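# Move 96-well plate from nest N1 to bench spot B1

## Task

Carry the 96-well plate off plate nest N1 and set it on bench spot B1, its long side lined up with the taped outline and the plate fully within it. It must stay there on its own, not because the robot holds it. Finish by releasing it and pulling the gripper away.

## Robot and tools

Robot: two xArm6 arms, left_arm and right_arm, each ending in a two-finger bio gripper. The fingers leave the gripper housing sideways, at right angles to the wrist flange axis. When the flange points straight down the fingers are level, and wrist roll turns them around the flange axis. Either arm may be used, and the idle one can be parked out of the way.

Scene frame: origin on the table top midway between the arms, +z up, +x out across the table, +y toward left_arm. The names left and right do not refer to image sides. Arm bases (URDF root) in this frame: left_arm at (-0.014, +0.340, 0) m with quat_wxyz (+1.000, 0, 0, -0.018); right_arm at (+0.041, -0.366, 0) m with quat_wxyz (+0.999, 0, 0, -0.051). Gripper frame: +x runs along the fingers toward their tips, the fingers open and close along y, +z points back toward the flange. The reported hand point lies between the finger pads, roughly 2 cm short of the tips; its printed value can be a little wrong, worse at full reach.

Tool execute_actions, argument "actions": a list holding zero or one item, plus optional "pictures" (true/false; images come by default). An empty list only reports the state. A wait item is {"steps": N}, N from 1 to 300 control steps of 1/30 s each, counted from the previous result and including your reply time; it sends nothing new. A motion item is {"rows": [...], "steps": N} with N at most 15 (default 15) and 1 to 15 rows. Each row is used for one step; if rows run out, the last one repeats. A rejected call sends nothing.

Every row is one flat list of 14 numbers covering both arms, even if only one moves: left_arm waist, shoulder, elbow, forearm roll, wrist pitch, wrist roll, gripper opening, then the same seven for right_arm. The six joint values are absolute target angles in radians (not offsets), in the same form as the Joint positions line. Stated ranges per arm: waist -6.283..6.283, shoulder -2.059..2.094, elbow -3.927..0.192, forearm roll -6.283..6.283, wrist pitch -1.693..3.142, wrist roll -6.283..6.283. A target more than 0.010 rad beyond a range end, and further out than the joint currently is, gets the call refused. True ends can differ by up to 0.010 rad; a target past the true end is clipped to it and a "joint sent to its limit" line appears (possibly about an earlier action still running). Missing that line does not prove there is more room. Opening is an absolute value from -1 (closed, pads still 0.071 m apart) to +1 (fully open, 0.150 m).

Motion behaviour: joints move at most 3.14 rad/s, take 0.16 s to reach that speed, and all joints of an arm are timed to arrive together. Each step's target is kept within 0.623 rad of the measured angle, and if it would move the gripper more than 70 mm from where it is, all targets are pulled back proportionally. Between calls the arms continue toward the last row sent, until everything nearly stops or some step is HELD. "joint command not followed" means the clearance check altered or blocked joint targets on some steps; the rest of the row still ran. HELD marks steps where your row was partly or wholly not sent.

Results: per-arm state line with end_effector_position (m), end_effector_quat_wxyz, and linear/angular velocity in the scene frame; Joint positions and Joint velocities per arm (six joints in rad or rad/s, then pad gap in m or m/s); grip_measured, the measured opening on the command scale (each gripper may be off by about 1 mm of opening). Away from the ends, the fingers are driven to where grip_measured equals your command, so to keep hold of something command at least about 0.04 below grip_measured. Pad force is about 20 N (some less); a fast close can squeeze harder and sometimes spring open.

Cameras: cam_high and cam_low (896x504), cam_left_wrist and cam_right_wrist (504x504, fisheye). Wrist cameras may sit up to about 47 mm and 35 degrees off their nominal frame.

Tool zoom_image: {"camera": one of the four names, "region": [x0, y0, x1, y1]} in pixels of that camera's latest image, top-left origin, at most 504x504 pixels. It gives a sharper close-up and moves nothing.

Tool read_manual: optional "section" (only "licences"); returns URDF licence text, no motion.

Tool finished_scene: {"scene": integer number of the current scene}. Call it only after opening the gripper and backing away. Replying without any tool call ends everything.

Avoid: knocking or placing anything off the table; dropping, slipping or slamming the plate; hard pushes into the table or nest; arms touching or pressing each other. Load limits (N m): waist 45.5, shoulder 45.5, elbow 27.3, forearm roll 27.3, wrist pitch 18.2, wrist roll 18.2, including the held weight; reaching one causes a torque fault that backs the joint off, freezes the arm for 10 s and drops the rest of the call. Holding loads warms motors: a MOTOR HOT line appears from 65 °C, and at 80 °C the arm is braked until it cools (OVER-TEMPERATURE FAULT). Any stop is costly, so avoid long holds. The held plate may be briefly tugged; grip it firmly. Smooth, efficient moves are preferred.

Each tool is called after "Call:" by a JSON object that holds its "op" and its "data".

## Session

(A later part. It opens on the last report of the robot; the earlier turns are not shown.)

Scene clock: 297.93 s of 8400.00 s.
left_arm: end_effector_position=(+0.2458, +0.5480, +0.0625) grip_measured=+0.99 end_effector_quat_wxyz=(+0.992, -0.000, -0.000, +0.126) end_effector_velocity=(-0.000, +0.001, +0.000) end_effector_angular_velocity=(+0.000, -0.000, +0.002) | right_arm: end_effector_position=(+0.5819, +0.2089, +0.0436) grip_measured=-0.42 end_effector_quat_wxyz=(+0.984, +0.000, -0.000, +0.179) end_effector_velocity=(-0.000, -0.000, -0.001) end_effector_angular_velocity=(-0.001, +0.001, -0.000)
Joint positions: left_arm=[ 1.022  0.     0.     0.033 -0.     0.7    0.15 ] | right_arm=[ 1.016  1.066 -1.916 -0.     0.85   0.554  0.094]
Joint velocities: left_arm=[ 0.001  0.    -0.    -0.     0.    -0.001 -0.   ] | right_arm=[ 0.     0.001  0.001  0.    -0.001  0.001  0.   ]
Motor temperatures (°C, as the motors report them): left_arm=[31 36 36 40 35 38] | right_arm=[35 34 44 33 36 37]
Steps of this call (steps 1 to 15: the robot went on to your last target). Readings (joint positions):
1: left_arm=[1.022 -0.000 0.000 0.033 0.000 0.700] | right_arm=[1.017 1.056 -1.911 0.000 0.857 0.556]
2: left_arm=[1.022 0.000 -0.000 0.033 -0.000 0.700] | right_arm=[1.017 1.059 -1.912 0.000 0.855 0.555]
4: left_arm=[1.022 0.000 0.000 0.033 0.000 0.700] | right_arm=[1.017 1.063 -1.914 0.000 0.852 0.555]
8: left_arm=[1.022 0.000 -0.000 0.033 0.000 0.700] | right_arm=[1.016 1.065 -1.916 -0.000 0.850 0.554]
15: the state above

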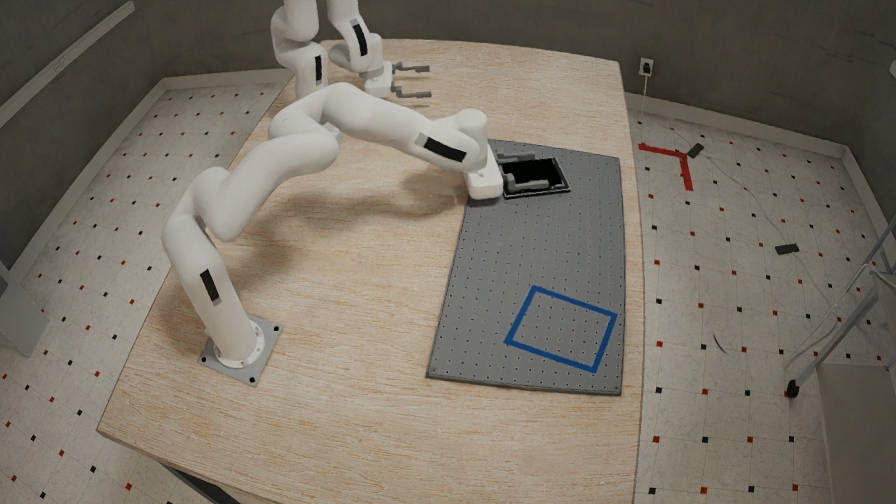

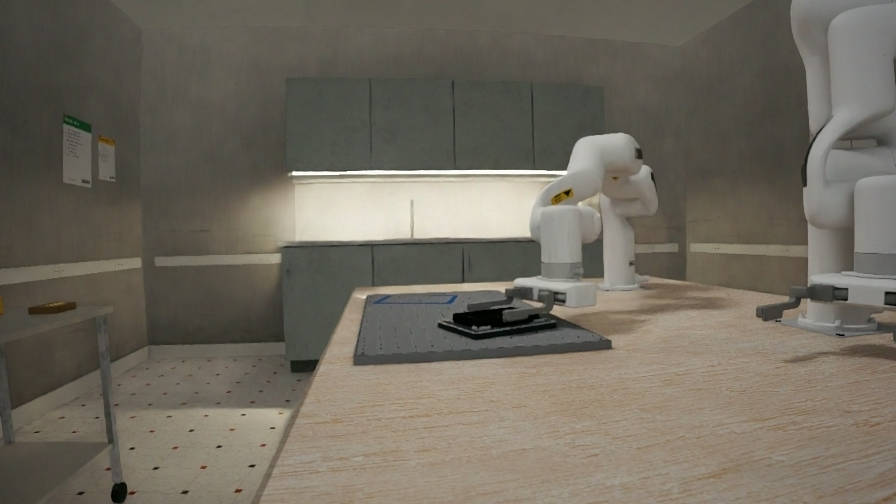

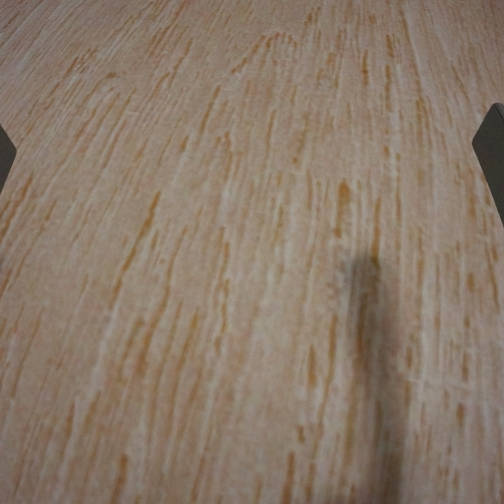

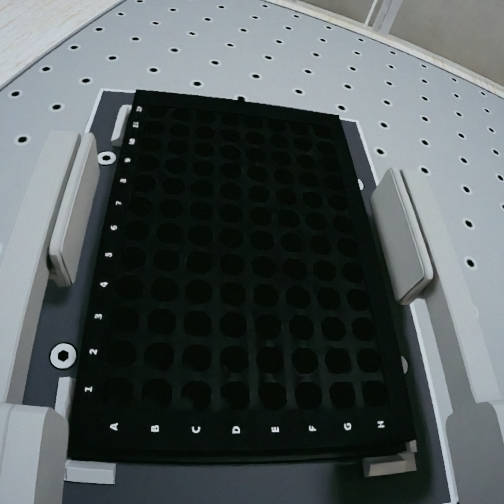

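Call:
{"op": "zoom_image", "data": {"camera": "cam_right_wrist", "region": [30, 80, 170, 310]}}

Call:
{"op": "zoom_image", "data": {"camera": "cam_right_wrist", "region": [320, 100, 460, 320]}}

Call:
{"op": "zoom_image", "data": {"camera": "cam_right_wrist", "region": [40, 370, 180, 500]}}

Call:
{"op": "zoom_image", "data": {"camera": "cam_right_wrist", "region": [320, 370, 460, 500]}}

Call:
{"op": "zoom_image", "data": {"camera": "cam_low", "region": [445, 280, 575, 345]}}

Region (30, 80, 170, 310) of cam_right_wrist's 504x504 image, scaled by 2.191, with more detail than that image has; it fills the left 307 columns of this view, and the rest is white.

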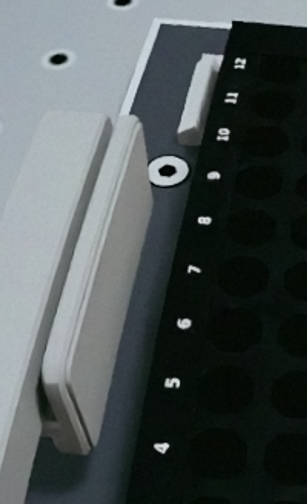

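Region (320, 100, 460, 320) of cam_right_wrist's 504x504 image, scaled by 2.291, with more detail than that image has; it fills the left 321 columns of this view, and the rest is white.

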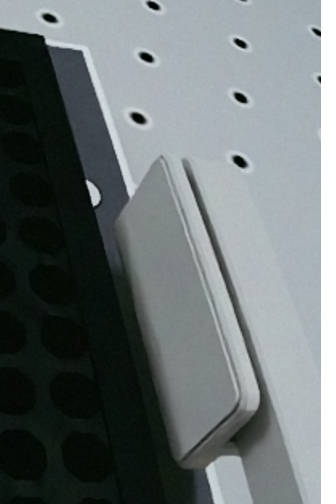

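Region (40, 370, 180, 500) of cam_right_wrist's 504x504 image, scaled by 3.600, with more detail than that image has; it fills the top 468 rows of this view, and the rest is white.

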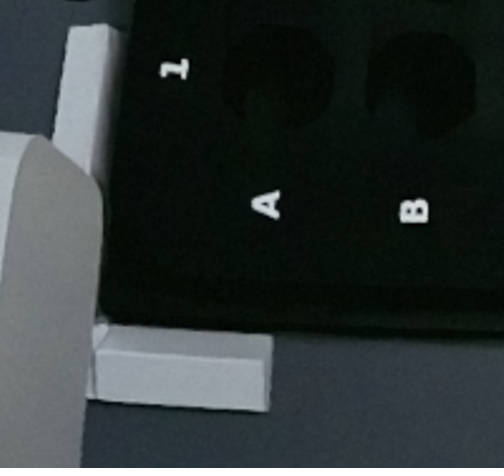

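Region (320, 370, 460, 500) of cam_right_wrist's 504x504 image, scaled by 3.600, with more detail than that image has; it fills the top 468 rows of this view, and the rest is white.

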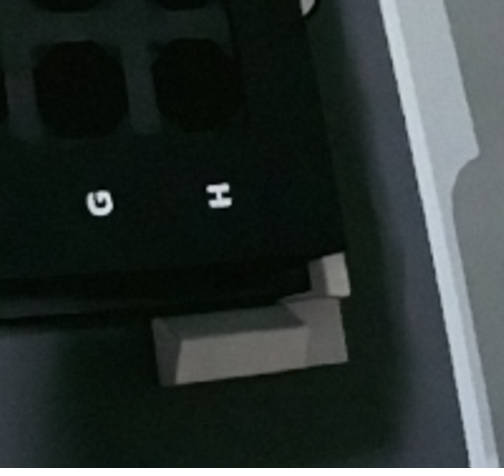

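Region (445, 280, 575, 345) of cam_low's 896x504 image, scaled by 3.877, with more detail than that image has.

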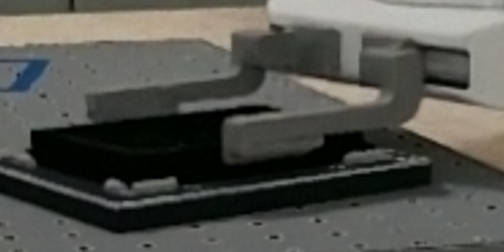

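Call:
{"op": "execute_actions", "data": {"actions": [{"rows": [
[1.022,0,0,0.033,0,0.7,1, 1.0163,1.0672,-1.9166,0,0.8494,0.5543,-0.47],
[1.022,0,0,0.033,0,0.7,1, 1.0163,1.0685,-1.9172,0,0.8487,0.5543,-0.52],
[1.022,0,0,0.033,0,0.7,1, 1.0163,1.0693,-1.9176,0,0.8483,0.5543,-0.57],
[1.022,0,0,0.033,0,0.7,1, 1.0163,1.0693,-1.9176,0,0.8483,0.5543,-0.61],
[1.022,0,0,0.033,0,0.7,1, 1.0163,1.0693,-1.9176,0,0.8483,0.5543,-0.64],
[1.022,0,0,0.033,0,0.7,1, 1.0163,1.0693,-1.9176,0,0.8483,0.5543,-0.665],
[1.022,0,0,0.033,0,0.7,1, 1.0163,1.0693,-1.9176,0,0.8483,0.5543,-0.685],
[1.022,0,0,0.033,0,0.7,1, 1.0163,1.0693,-1.9176,0,0.8483,0.5543,-0.70],
[1.022,0,0,0.033,0,0.7,1, 1.0163,1.0693,-1.9176,0,0.8483,0.5543,-0.715],
[1.022,0,0,0.033,0,0.7,1, 1.0163,1.0693,-1.9176,0,0.8483,0.5543,-0.73],
[1.022,0,0,0.033,0,0.7,1, 1.0163,1.0693,-1.9176,0,0.8483,0.5543,-0.745],
[1.022,0,0,0.033,0,0.7,1, 1.0163,1.0693,-1.9176,0,0.8483,0.5543,-0.765],
[1.022,0,0,0.033,0,0.7,1, 1.0163,1.0693,-1.9176,0,0.8483,0.5543,-0.79],
[1.022,0,0,0.033,0,0.7,1, 1.0163,1.0693,-1.9176,0,0.8483,0.5543,-0.82],
[1.022,0,0,0.033,0,0.7,1, 1.0163,1.0693,-1.9176,0,0.8483,0.5543,-0.85]
], "steps": 15}], "pictures": false}}

Call:
{"op": "execute_actions", "data": {"actions": [{"rows": [
[1.022,0,0,0.033,0,0.7,1, 1.0163,1.0686,-1.9173,0,0.8487,0.5543,-0.85],
[1.022,0,0,0.033,0,0.7,1, 1.0163,1.0664,-1.9164,0,0.8500,0.5543,-0.85],
[1.022,0,0,0.033,0,0.7,1, 1.0163,1.0629,-1.9149,0,0.8521,0.5543,-0.85],
[1.022,0,0,0.033,0,0.7,1, 1.0163,1.0583,-1.9130,0,0.8547,0.5543,-0.85],
[1.022,0,0,0.033,0,0.7,1, 1.0163,1.0530,-1.9108,0,0.8578,0.5543,-0.85],
[1.022,0,0,0.033,0,0.7,1, 1.0163,1.0473,-1.9084,0,0.8612,0.5543,-0.85],
[1.022,0,0,0.033,0,0.7,1, 1.0162,1.0416,-1.9059,0,0.8644,0.5543,-0.85],
[1.022,0,0,0.033,0,0.7,1, 1.0157,1.0359,-1.9030,0,0.8672,0.5544,-0.85],
[1.022,0,0,0.033,0,0.7,1, 1.0142,1.0303,-1.8993,0,0.8690,0.5546,-0.85],
[1.022,0,0,0.033,0,0.7,1, 1.0115,1.0250,-1.8943,0,0.8694,0.5551,-0.85],
[1.022,0,0,0.033,0,0.7,1, 1.0071,1.0198,-1.8878,0,0.8681,0.5558,-0.85],
[1.022,0,0,0.033,0,0.7,1, 1.0010,1.0148,-1.8796,0,0.8648,0.5569,-0.85],
[1.022,0,0,0.033,0,0.7,1, 0.9930,1.0094,-1.8693,0,0.8601,0.5582,-0.85],
[1.022,0,0,0.033,0,0.7,1, 0.9832,1.0027,-1.8568,0,0.8542,0.5599,-0.85],
[1.022,0,0,0.033,0,0.7,1, 0.9719,0.9950,-1.8423,0,0.8474,0.5618,-0.85]
], "steps": 15}], "pictures": false}}

Call:
{"op": "execute_actions", "data": {"actions": [{"rows": [
[1.022,0,0,0.033,0,0.7,1, 0.9592,0.9863,-1.8261,0,0.8399,0.5639,-0.85],
[1.022,0,0,0.033,0,0.7,1, 0.9456,0.9770,-1.8087,0,0.8317,0.5662,-0.85],
[1.022,0,0,0.033,0,0.7,1, 0.9316,0.9674,-1.7907,0,0.8233,0.5685,-0.85],
[1.022,0,0,0.033,0,0.7,1, 0.9175,0.9578,-1.7726,0,0.8149,0.5709,-0.85],
[1.022,0,0,0.033,0,0.7,1, 0.9033,0.9481,-1.7545,0,0.8064,0.5733,-0.85],
[1.022,0,0,0.033,0,0.7,1, 0.8892,0.9385,-1.7364,0,0.7980,0.5756,-0.85],
[1.022,0,0,0.033,0,0.7,1, 0.8751,0.9288,-1.7183,0,0.7895,0.5780,-0.85],
[1.022,0,0,0.033,0,0.7,1, 0.8610,0.9192,-1.7002,0,0.7811,0.5804,-0.85],
[1.022,0,0,0.033,0,0.7,1, 0.8469,0.9095,-1.6821,0,0.7726,0.5828,-0.85],
[1.022,0,0,0.033,0,0.7,1, 0.8327,0.8999,-1.6640,0,0.7642,0.5851,-0.85],
[1.022,0,0,0.033,0,0.7,1, 0.8186,0.8902,-1.6459,0,0.7557,0.5875,-0.85],
[1.022,0,0,0.033,0,0.7,1, 0.8045,0.8806,-1.6278,0,0.7473,0.5899,-0.85],
[1.022,0,0,0.033,0,0.7,1, 0.7904,0.8709,-1.6097,0,0.7388,0.5922,-0.85],
[1.022,0,0,0.033,0,0.7,1, 0.7762,0.8613,-1.5916,0,0.7304,0.5946,-0.85],
[1.022,0,0,0.033,0,0.7,1, 0.7621,0.8517,-1.5735,0,0.7220,0.5970,-0.85]
], "steps": 15}], "pictures": false}}

Call:
{"op": "execute_actions", "data": {"actions": [{"rows": [
[1.022,0,0,0.033,0,0.7,1, 0.7480,0.8420,-1.5555,0,0.7135,0.5994,-0.85],
[1.022,0,0,0.033,0,0.7,1, 0.7339,0.8324,-1.5374,0,0.7051,0.6017,-0.85],
[1.022,0,0,0.033,0,0.7,1, 0.7198,0.8227,-1.5193,0,0.6966,0.6041,-0.85],
[1.022,0,0,0.033,0,0.7,1, 0.7056,0.8131,-1.5012,0,0.6882,0.6065,-0.85],
[1.022,0,0,0.033,0,0.7,1, 0.6915,0.8034,-1.4831,0,0.6797,0.6088,-0.85],
[1.022,0,0,0.033,0,0.7,1, 0.6774,0.7938,-1.4650,0,0.6713,0.6112,-0.85],
[1.022,0,0,0.033,0,0.7,1, 0.6633,0.7841,-1.4469,0,0.6628,0.6136,-0.85],
[1.022,0,0,0.033,0,0.7,1, 0.6492,0.7745,-1.4288,0,0.6544,0.6159,-0.85],
[1.022,0,0,0.033,0,0.7,1, 0.6350,0.7652,-1.4108,0,0.6456,0.6183,-0.85],
[1.022,0,0,0.033,0,0.7,1, 0.6209,0.7568,-1.3931,0,0.6363,0.6207,-0.85],
[1.022,0,0,0.033,0,0.7,1, 0.6068,0.7491,-1.3755,0,0.6264,0.6231,-0.85],
[1.022,0,0,0.033,0,0.7,1, 0.5927,0.7421,-1.3581,0,0.6161,0.6254,-0.85],
[1.022,0,0,0.033,0,0.7,1, 0.5785,0.7357,-1.3409,0,0.6052,0.6278,-0.85],
[1.022,0,0,0.033,0,0.7,1, 0.5644,0.7298,-1.3238,0,0.5940,0.6302,-0.85],
[1.022,0,0,0.033,0,0.7,1, 0.5504,0.7244,-1.3069,0,0.5826,0.6325,-0.85]
], "steps": 15}], "pictures": false}}

Call:
{"op": "execute_actions", "data": {"actions": [{"rows": [
[1.022,0,0,0.033,0,0.7,1, 0.5368,0.7195,-1.2908,0,0.5712,0.6348,-0.85],
[1.022,0,0,0.033,0,0.7,1, 0.5241,0.7155,-1.2758,0,0.5603,0.6369,-0.85],
[1.022,0,0,0.033,0,0.7,1, 0.5128,0.7123,-1.2625,0,0.5501,0.6388,-0.85],
[1.022,0,0,0.033,0,0.7,1, 0.5030,0.7101,-1.2512,0,0.5410,0.6405,-0.85],
[1.022,0,0,0.033,0,0.7,1, 0.4950,0.7088,-1.2421,0,0.5332,0.6418,-0.85],
[1.022,0,0,0.033,0,0.7,1, 0.4889,0.7083,-1.2352,0,0.5268,0.6429,-0.85],
[1.022,0,0,0.033,0,0.7,1, 0.4845,0.7086,-1.2305,0,0.5218,0.6436,-0.85],
[1.022,0,0,0.033,0,0.7,1, 0.4818,0.7094,-1.2277,0,0.5182,0.6441,-0.85],
[1.022,0,0,0.033,0,0.7,1, 0.4803,0.7103,-1.2263,0,0.5159,0.6443,-0.85],
[1.022,0,0,0.033,0,0.7,1, 0.4798,0.7111,-1.2260,0,0.5147,0.6444,-0.85],
[1.022,0,0,0.033,0,0.7,1, 0.4797,0.7115,-1.2260,0,0.5144,0.6444,-0.85]
], "steps": 15}], "pictures": false}}

Call:
{"op": "execute_actions", "data": {"actions": [{"steps": 12}]}}

Scene clock: 418.43 s of 8400.00 s.
left_arm: end_effector_position=(+0.2458, +0.5480, +0.0625) grip_measured=+0.99 end_effector_quat_wxyz=(+0.992, -0.000, -0.000, +0.126) end_effector_velocity=(+0.001, -0.000, +0.000) end_effector_angular_velocity=(+0.000, -0.000, -0.002) | right_arm: end_effector_position=(+0.5818, +0.2089, +0.0420) grip_measured=-0.72 end_effector_quat_wxyz=(+0.984, -0.000, +0.000, +0.179) end_effector_velocity=(-0.000, +0.001, +0.001) end_effector_angular_velocity=(+0.001, -0.001, +0.000)
Joint positions: left_arm=[ 1.022  0.    -0.     0.033 -0.     0.7    0.15 ] | right_arm=[ 1.016  1.069 -1.918  0.     0.848  0.554  0.082]
Joint velocities: left_arm=[-0.002 -0.    -0.     0.     0.    -0.    -0.   ] | right_arm=[ 0.001 -0.    -0.001 -0.    -0.001  0.    -0.   ]
Motor temperatures (°C, as the motors report them): left_arm=[31 37 36 40 35 38] | right_arm=[35 35 45 33 36 37]
Steps of this call (steps 1 to 15: the robot went on to your last target; steps 16 to 90: nothing new was sent; then 117.00 s passed at rest; steps 91 to 105: all 15 steps of this action). Readings (joint positions):
91: left_arm=[1.022 0.000 0.000 0.033 0.000 0.700] | right_arm=[1.016 1.066 -1.916 0.000 0.850 0.554]
92: left_arm=[1.022 0.000 0.000 0.033 -0.000 0.700] | right_arm=[1.016 1.066 -1.916 -0.000 0.850 0.554]
94: left_arm=[1.022 0.000 -0.000 0.033 -0.000 0.700] | right_arm=[1.016 1.067 -1.917 -0.000 0.849 0.554]
98: left_arm=[1.022 -0.000 0.000 0.033 0.000 0.700] | right_arm=[1.016 1.069 -1.917 0.000 0.849 0.554]
105: the state above

Scene clock: 418.93 s of 8400.00 s.
left_arm: end_effector_position=(+0.2458, +0.5480, +0.0625) grip_measured=+0.99 end_effector_quat_wxyz=(+0.992, -0.000, -0.000, +0.126) end_effector_velocity=(-0.000, +0.001, -0.000) end_effector_angular_velocity=(-0.000, +0.000, +0.003) | right_arm: end_effector_position=(+0.5887, +0.1994, +0.0612) grip_measured=-0.72 end_effector_quat_wxyz=(+0.985, +0.001, -0.001, +0.171) end_effector_velocity=(+0.080, -0.125, +0.014) end_effector_angular_velocity=(-0.008, +0.006, -0.204)
Joint positions: left_arm=[1.022 0.    0.    0.033 0.    0.7   0.15 ] | right_arm=[ 1.002  1.018 -1.883 -0.     0.862  0.557  0.082]
Joint velocities: left_arm=[ 0.001 -0.     0.    -0.001  0.    -0.001  0.   ] | right_arm=[-0.174 -0.159  0.247  0.    -0.078  0.03   0.   ]
Motor temperatures (°C, as the motors report them): left_arm=[31 37 36 40 35 38] | right_arm=[35 35 45 33 36 37]
Steps of this call (steps 1 to 15: all 15 steps of this action). Readings (joint positions):
1: left_arm=[1.022 -0.000 -0.000 0.033 -0.000 0.700] | right_arm=[1.016 1.069 -1.918 0.000 0.848 0.554]
2: left_arm=[1.022 -0.000 0.000 0.033 0.000 0.700] | right_arm=[1.016 1.069 -1.917 0.000 0.848 0.554]
4: left_arm=[1.022 -0.000 0.000 0.033 -0.000 0.700] | right_arm=[1.016 1.068 -1.916 0.000 0.850 0.554]
8: left_arm=[1.022 -0.000 0.000 0.033 -0.000 0.700] | right_arm=[1.016 1.055 -1.911 0.000 0.857 0.554]
15: the state above

Scene clock: 419.43 s of 8400.00 s.
left_arm: end_effector_position=(+0.2458, +0.5480, +0.0625) grip_measured=+0.99 end_effector_quat_wxyz=(+0.992, -0.000, -0.000, +0.126) end_effector_velocity=(-0.000, +0.000, -0.000) end_effector_angular_velocity=(-0.000, +0.000, +0.002) | right_arm: end_effector_position=(+0.6564, +0.0635, +0.0618) grip_measured=-0.72 end_effector_quat_wxyz=(+0.998, -0.000, +0.000, +0.066) end_effector_velocity=(+0.115, -0.326, +0.001) end_effector_angular_velocity=(+0.001, -0.001, -0.488)
Joint positions: left_arm=[ 1.022  0.     0.     0.033 -0.     0.7    0.15 ] | right_arm=[ 0.82   0.892 -1.649  0.     0.757  0.587  0.082]
Joint velocities: left_arm=[ 0.001  0.     0.    -0.001 -0.     0.    -0.   ] | right_arm=[-0.418 -0.288  0.537 -0.    -0.251  0.07  -0.   ]
Motor temperatures (°C, as the motors report them): left_arm=[31 37 36 40 35 38] | right_arm=[35 35 45 33 36 37]
Steps of this call (steps 1 to 15: all 15 steps of this action). Readings (joint positions):
1: left_arm=[1.022 -0.000 0.000 0.033 -0.000 0.700] | right_arm=[0.996 1.013 -1.874 -0.000 0.859 0.558]
2: left_arm=[1.022 0.000 0.000 0.033 0.000 0.700] | right_arm=[0.988 1.007 -1.863 -0.000 0.855 0.559]
4: left_arm=[1.022 0.000 -0.000 0.033 -0.000 0.700] | right_arm=[0.968 0.993 -1.836 -0.000 0.844 0.563]
8: left_arm=[1.022 0.000 0.000 0.033 -0.000 0.700] | right_arm=[0.917 0.958 -1.773 0.000 0.815 0.571]
15: the state above

Scene clock: 419.93 s of 8400.00 s.
left_arm: end_effector_position=(+0.2458, +0.5480, +0.0625) grip_measured=+0.99 end_effector_quat_wxyz=(+0.992, -0.000, -0.000, +0.126) end_effector_velocity=(+0.000, +0.000, +0.000) end_effector_angular_velocity=(+0.000, -0.000, +0.000) | right_arm: end_effector_position=(+0.6893, -0.1043, +0.0599) grip_measured=-0.72 end_effector_quat_wxyz=(+0.998, +0.000, -0.000, -0.057) end_effector_velocity=(+0.015, -0.339, -0.030) end_effector_angular_velocity=(-0.001, +0.003, -0.496)
Joint positions: left_arm=[ 1.022 -0.     0.     0.033 -0.     0.7    0.15 ] | right_arm=[ 0.609  0.752 -1.379 -0.     0.626  0.623  0.082]
Joint velocities: left_arm=[ 0. -0. -0.  0.  0. -0.  0.] | right_arm=[-0.425 -0.22   0.526  0.    -0.303  0.071  0.   ]
Motor temperatures (°C, as the motors report them): left_arm=[31 37 36 40 35 38] | right_arm=[35 35 45 33 36 37]
Steps of this call (steps 1 to 15: all 15 steps of this action). Readings (joint positions):
1: left_arm=[1.022 -0.000 -0.000 0.033 -0.000 0.700] | right_arm=[0.806 0.882 -1.631 0.000 0.749 0.589]
2: left_arm=[1.022 0.000 -0.000 0.033 -0.000 0.700] | right_arm=[0.792 0.873 -1.613 0.000 0.740 0.592]
4: left_arm=[1.022 0.000 -0.000 0.033 -0.000 0.700] | right_arm=[0.764 0.853 -1.577 0.000 0.723 0.597]
8: left_arm=[1.022 0.000 0.000 0.033 0.000 0.700] | right_arm=[0.708 0.815 -1.504 0.000 0.690 0.606]
15: the state above

Scene clock: 420.43 s of 8400.00 s.
left_arm: end_effector_position=(+0.2458, +0.5480, +0.0625) grip_measured=+0.99 end_effector_quat_wxyz=(+0.992, -0.000, -0.000, +0.126) end_effector_velocity=(+0.000, -0.000, +0.000) end_effector_angular_velocity=(+0.000, -0.000, -0.000) | right_arm: end_effector_position=(+0.6846, -0.2038, +0.0417) grip_measured=-0.72 end_effector_quat_wxyz=(+0.991, -0.000, +0.000, -0.131) end_effector_velocity=(-0.000, -0.018, -0.002) end_effector_angular_velocity=(+0.005, -0.012, -0.028)
Joint positions: left_arm=[ 1.022 -0.     0.     0.033 -0.     0.7    0.15 ] | right_arm=[ 0.483  0.712 -1.229 -0.     0.518  0.644  0.082]
Joint velocities: left_arm=[-0.001 -0.     0.    -0.    -0.     0.     0.   ] | right_arm=[-0.024 -0.004  0.026 -0.    -0.035  0.005  0.   ]
Motor temperatures (°C, as the motors report them): left_arm=[31 37 36 40 35 38] | right_arm=[35 35 45 33 36 37]
Steps of this call (steps 1 to 15: all 15 steps of this action). Readings (joint positions):
1: left_arm=[1.022 -0.000 0.000 0.033 -0.000 0.700] | right_arm=[0.595 0.745 -1.362 -0.000 0.616 0.625]
2: left_arm=[1.022 0.000 -0.000 0.033 -0.000 0.700] | right_arm=[0.581 0.739 -1.345 -0.000 0.605 0.627]
4: left_arm=[1.022 -0.000 -0.000 0.033 0.000 0.700] | right_arm=[0.553 0.728 -1.311 0.000 0.584 0.632]
8: left_arm=[1.022 -0.000 -0.000 0.033 -0.000 0.700] | right_arm=[0.508 0.714 -1.258 0.000 0.545 0.639]
15: the state above

Scene clock: 420.83 s of 8400.00 s.
left_arm: end_effector_position=(+0.2458, +0.5480, +0.0625) grip_measured=+0.99 end_effector_quat_wxyz=(+0.992, -0.000, -0.000, +0.126) end_effector_velocity=(-0.000, +0.000, +0.000) end_effector_angular_velocity=(+0.000, -0.000, +0.001) | right_arm: end_effector_position=(+0.6844, -0.2061, +0.0411) grip_measured=-0.72 end_effector_quat_wxyz=(+0.991, +0.000, -0.000, -0.132) end_effector_velocity=(-0.001, -0.001, -0.001) end_effector_angular_velocity=(-0.001, +0.002, -0.001)
Joint positions: left_arm=[ 1.022  0.     0.     0.033 -0.     0.7    0.15 ] | right_arm=[ 0.48   0.711 -1.226 -0.     0.514  0.644  0.082]
Joint velocities: left_arm=[ 0.001 -0.    -0.    -0.001 -0.    -0.    -0.   ] | right_arm=[-0.001  0.     0.002  0.    -0.001 -0.     0.   ]
Motor temperatures (°C, as the motors report them): left_arm=[31 37 36 40 35 38] | right_arm=[35 35 44 33 36 37]
Steps of this call (steps 1 to 12: the robot went on to your last target). Readings (joint positions):
1: left_arm=[1.022 0.000 -0.000 0.033 -0.000 0.700] | right_arm=[0.482 0.712 -1.228 -0.000 0.517 0.644]
2: left_arm=[1.022 0.000 0.000 0.033 -0.000 0.700] | right_arm=[0.482 0.712 -1.228 -0.000 0.516 0.644]
4: left_arm=[1.022 -0.000 0.000 0.033 0.000 0.700] | right_arm=[0.481 0.711 -1.227 -0.000 0.515 0.644]
8: left_arm=[1.022 0.000 -0.000 0.033 -0.000 0.700] | right_arm=[0.480 0.711 -1.226 -0.000 0.515 0.644]
12: the state above

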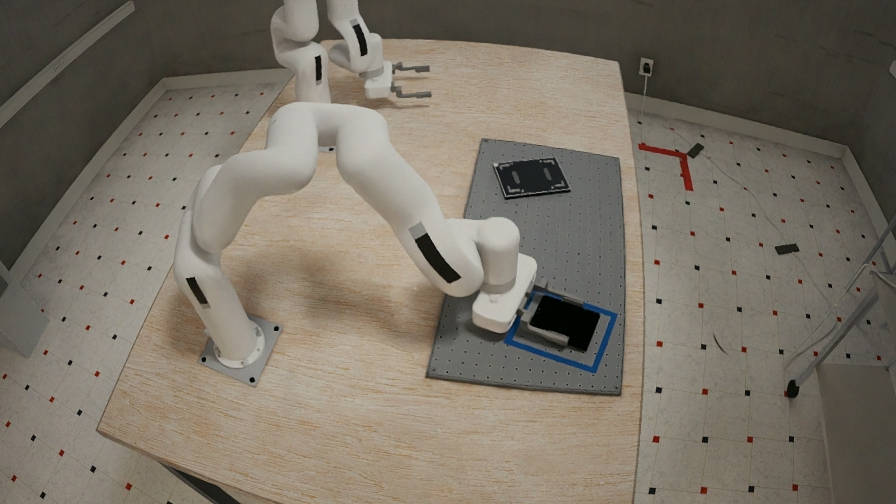

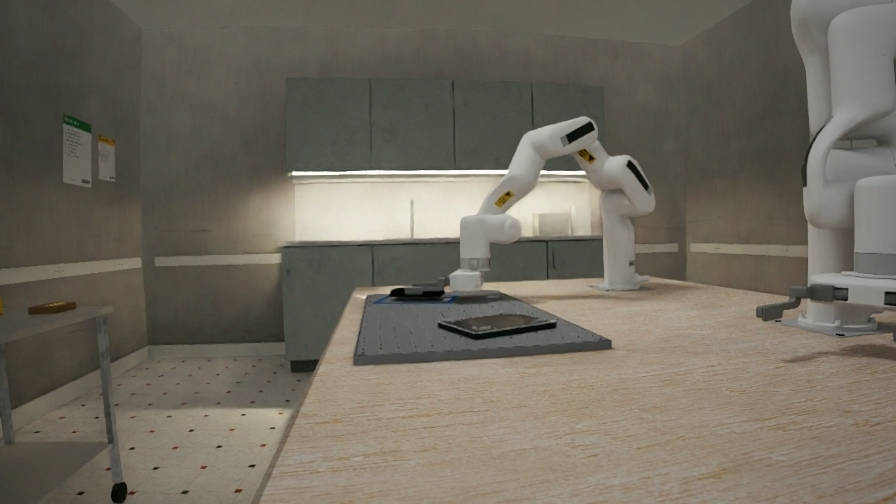

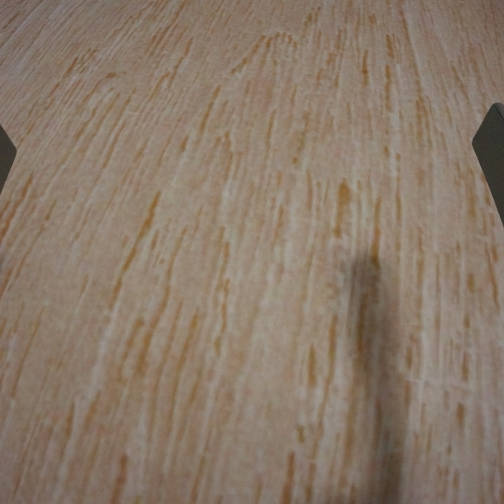

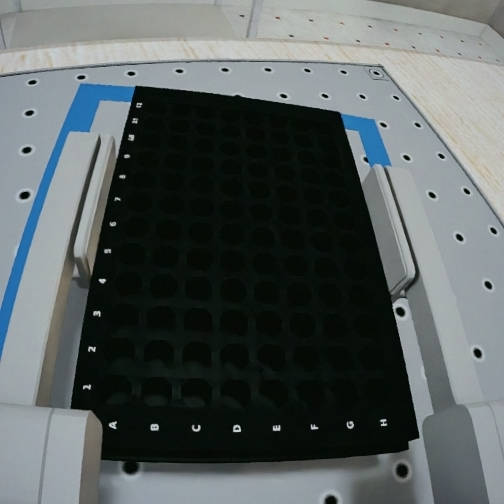

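The plate is held on its body (82 mm) and hovering over B1. I'll measure the remaining gap and centring from the wrist view.

Call:
{"op": "zoom_image", "data": {"camera": "cam_right_wrist", "region": [0, 60, 170, 220]}}

Call:
{"op": "zoom_image", "data": {"camera": "cam_right_wrist", "region": [320, 60, 504, 260]}}

Call:
{"op": "zoom_image", "data": {"camera": "cam_right_wrist", "region": [60, 370, 240, 504]}}

Call:
{"op": "zoom_image", "data": {"camera": "cam_right_wrist", "region": [300, 280, 504, 504]}}

Call:
{"op": "zoom_image", "data": {"camera": "cam_low", "region": [370, 270, 470, 315]}}

Region (0, 60, 170, 220) of cam_right_wrist's 504x504 image, scaled by 2.965, with more detail than that image has; it fills the top 474 rows of this view, and the rest is white.

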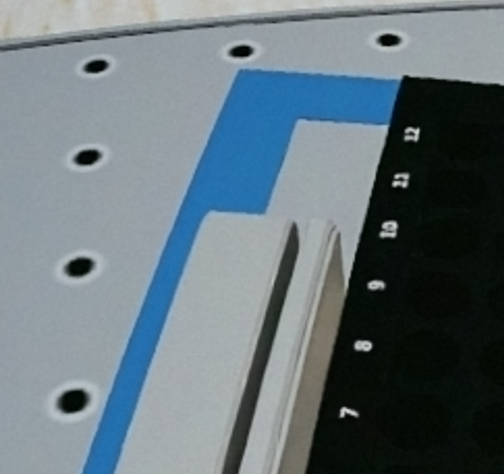

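Region (320, 60, 504, 260) of cam_right_wrist's 504x504 image, scaled by 2.520, with more detail than that image has; it fills the left 464 columns of this view, and the rest is white.

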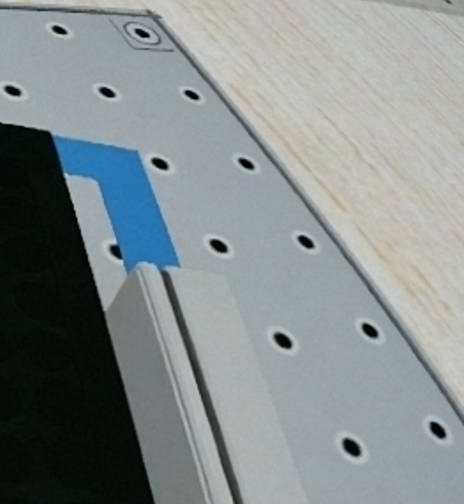

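Region (60, 370, 240, 504) of cam_right_wrist's 504x504 image, scaled by 2.800, with more detail than that image has; it fills the top 375 rows of this view, and the rest is white.

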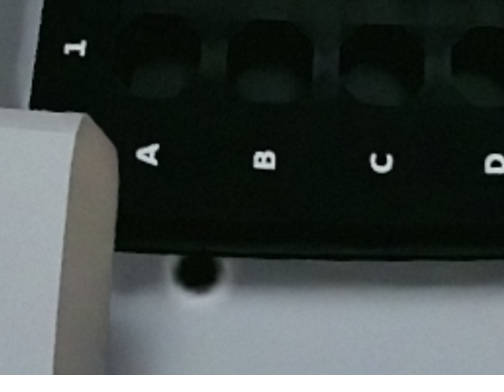

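Region (300, 280, 504, 504) of cam_right_wrist's 504x504 image, scaled by 2.250, with more detail than that image has; it fills the left 459 columns of this view, and the rest is white.

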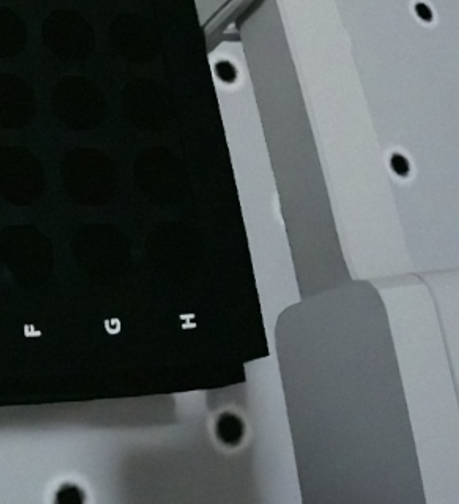

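Region (370, 270, 470, 315) of cam_low's 896x504 image, scaled by 5.040, with more detail than that image has; it fills the top 227 rows of this view, and the rest is white.

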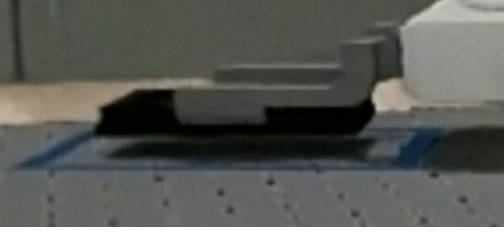

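Call:
{"op": "execute_actions", "data": {"actions": []}}

Scene clock: 486.20 s of 8400.00 s.
left_arm: end_effector_position=(+0.2458, +0.5480, +0.0625) grip_measured=+0.99 end_effector_quat_wxyz=(+0.992, -0.000, -0.000, +0.126) end_effector_velocity=(+0.000, -0.000, -0.000) end_effector_angular_velocity=(-0.000, +0.000, -0.001) | right_arm: end_effector_position=(+0.6844, -0.2063, +0.0410) grip_measured=-0.72 end_effector_quat_wxyz=(+0.991, +0.000, -0.000, -0.133) end_effector_velocity=(-0.000, -0.000, -0.000) end_effector_angular_velocity=(-0.000, +0.001, -0.000)
Joint positions: left_arm=[1.022 0.    0.    0.033 0.    0.7   0.15 ] | right_arm=[ 0.48   0.711 -1.226 -0.     0.514  0.644  0.082]
Joint velocities: left_arm=[-0.     0.     0.001  0.001 -0.    -0.     0.   ] | right_arm=[-0.001  0.    -0.    -0.     0.001 -0.     0.   ]
Motor temperatures (°C, as the motors report them): left_arm=[31 37 36 40 35 38] | right_arm=[35 34 43 33 36 37]
Steps of this call (steps 1 to 15: the robot went on to your last target; steps 16 to 90: nothing new was sent; then 62.37 s passed at rest). Readings (joint positions):
1: left_arm=[1.022 -0.000 -0.000 0.033 -0.000 0.700] | right_arm=[0.480 0.711 -1.226 -0.000 0.514 0.644]
2: left_arm=[1.022 0.000 0.000 0.033 -0.000 0.700] | right_arm=[0.480 0.711 -1.226 -0.000 0.514 0.644]
4: left_arm=[1.022 -0.000 0.000 0.033 0.000 0.700] | right_arm=[0.480 0.711 -1.226 -0.000 0.514 0.644]
8: left_arm=[1.022 -0.000 0.000 0.033 0.000 0.700] | right_arm=[0.480 0.711 -1.226 -0.000 0.514 0.644]
90: the state above
All arms were judged still, so your last target was given up. Only a new action makes them travel on or press farther. Fingers that are still opening or closing keep moving.

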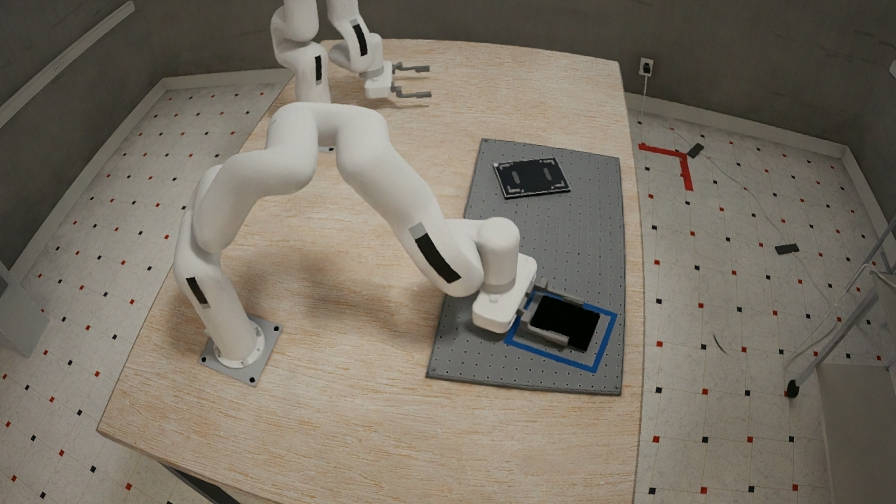

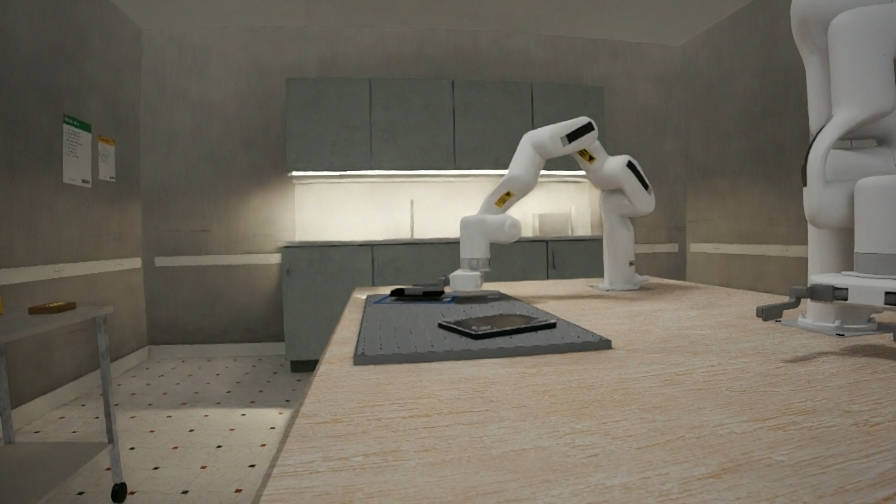

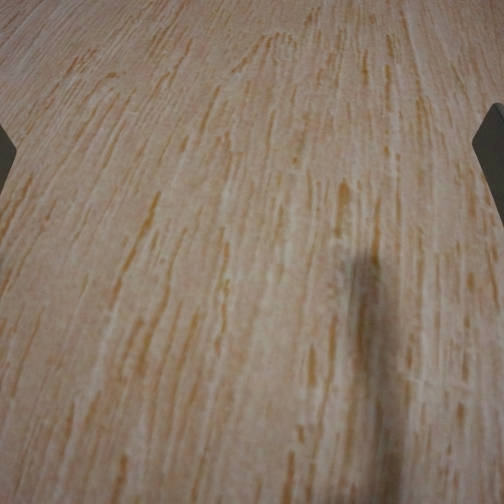

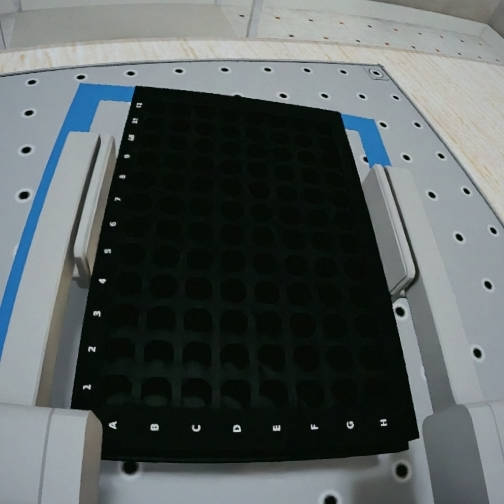

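I'll check the current state first, as required after a summary.

Call:
{"op": "execute_actions", "data": {"actions": []}}

Scene clock: 504.10 s of 8400.00 s.
left_arm: end_effector_position=(+0.2458, +0.5480, +0.0625) grip_measured=+0.99 end_effector_quat_wxyz=(+0.992, -0.000, -0.000, +0.126) end_effector_velocity=(-0.000, -0.000, -0.000) end_effector_angular_velocity=(-0.000, +0.000, +0.000) | right_arm: end_effector_position=(+0.6844, -0.2063, +0.0410) grip_measured=-0.72 end_effector_quat_wxyz=(+0.991, +0.000, -0.000, -0.133) end_effector_velocity=(+0.000, +0.000, -0.000) end_effector_angular_velocity=(-0.000, +0.000, +0.000)
Joint positions: left_arm=[ 1.022  0.    -0.     0.033 -0.     0.7    0.15 ] | right_arm=[ 0.48   0.712 -1.226  0.     0.514  0.644  0.082]
Joint velocities: left_arm=[-0.    -0.     0.    -0.001 -0.     0.001 -0.   ] | right_arm=[ 0.  0. -0. -0.  0. -0. -0.]
Motor temperatures (°C, as the motors report them): left_arm=[31 37 36 40 35 38] | right_arm=[35 34 43 33 36 37]
Steps of this call (steps 1 to 90: nothing new was sent; then 14.90 s passed at rest). Readings (joint positions):
1: left_arm=[1.022 -0.000 0.000 0.033 -0.000 0.700] | right_arm=[0.480 0.712 -1.226 -0.000 0.514 0.644]
2: left_arm=[1.022 -0.000 0.000 0.033 0.000 0.700] | right_arm=[0.480 0.712 -1.226 0.000 0.514 0.644]
4: left_arm=[1.022 0.000 -0.000 0.033 0.000 0.700] | right_arm=[0.480 0.712 -1.226 0.000 0.514 0.644]
8: left_arm=[1.022 0.000 -0.000 0.033 -0.000 0.700] | right_arm=[0.480 0.711 -1.226 -0.000 0.514 0.644]
90: the state above

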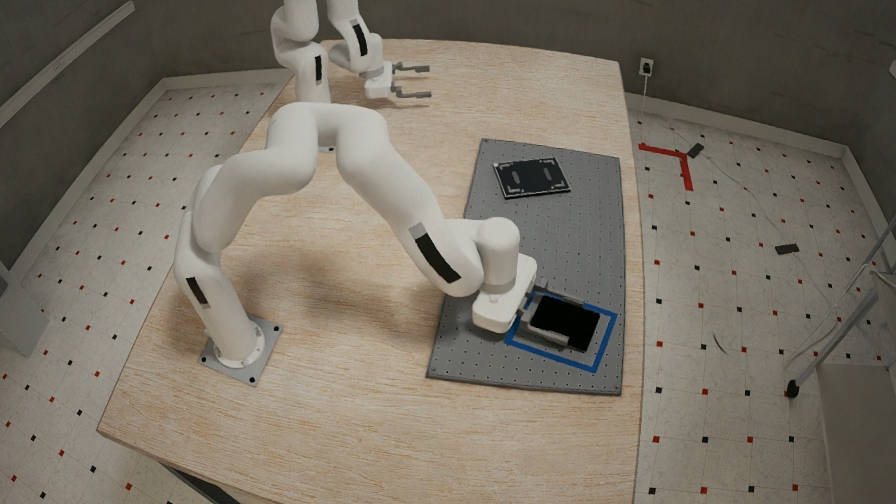

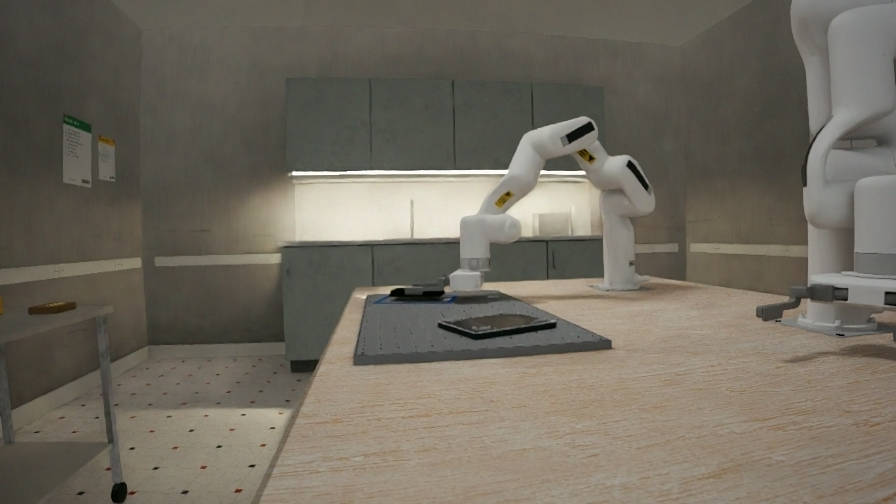

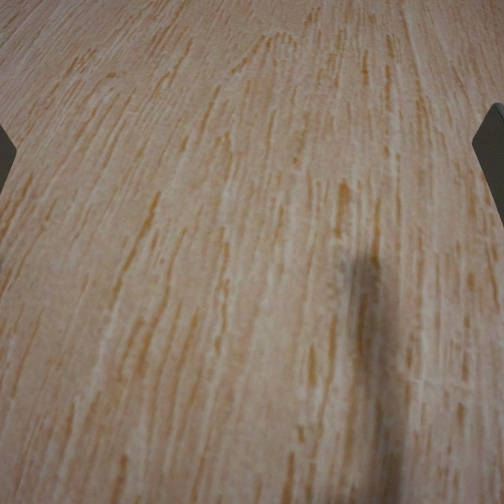

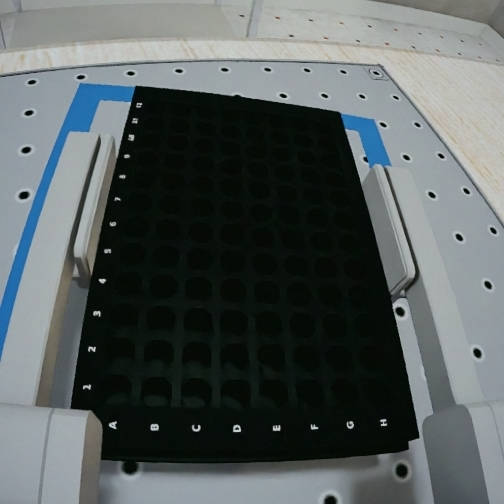

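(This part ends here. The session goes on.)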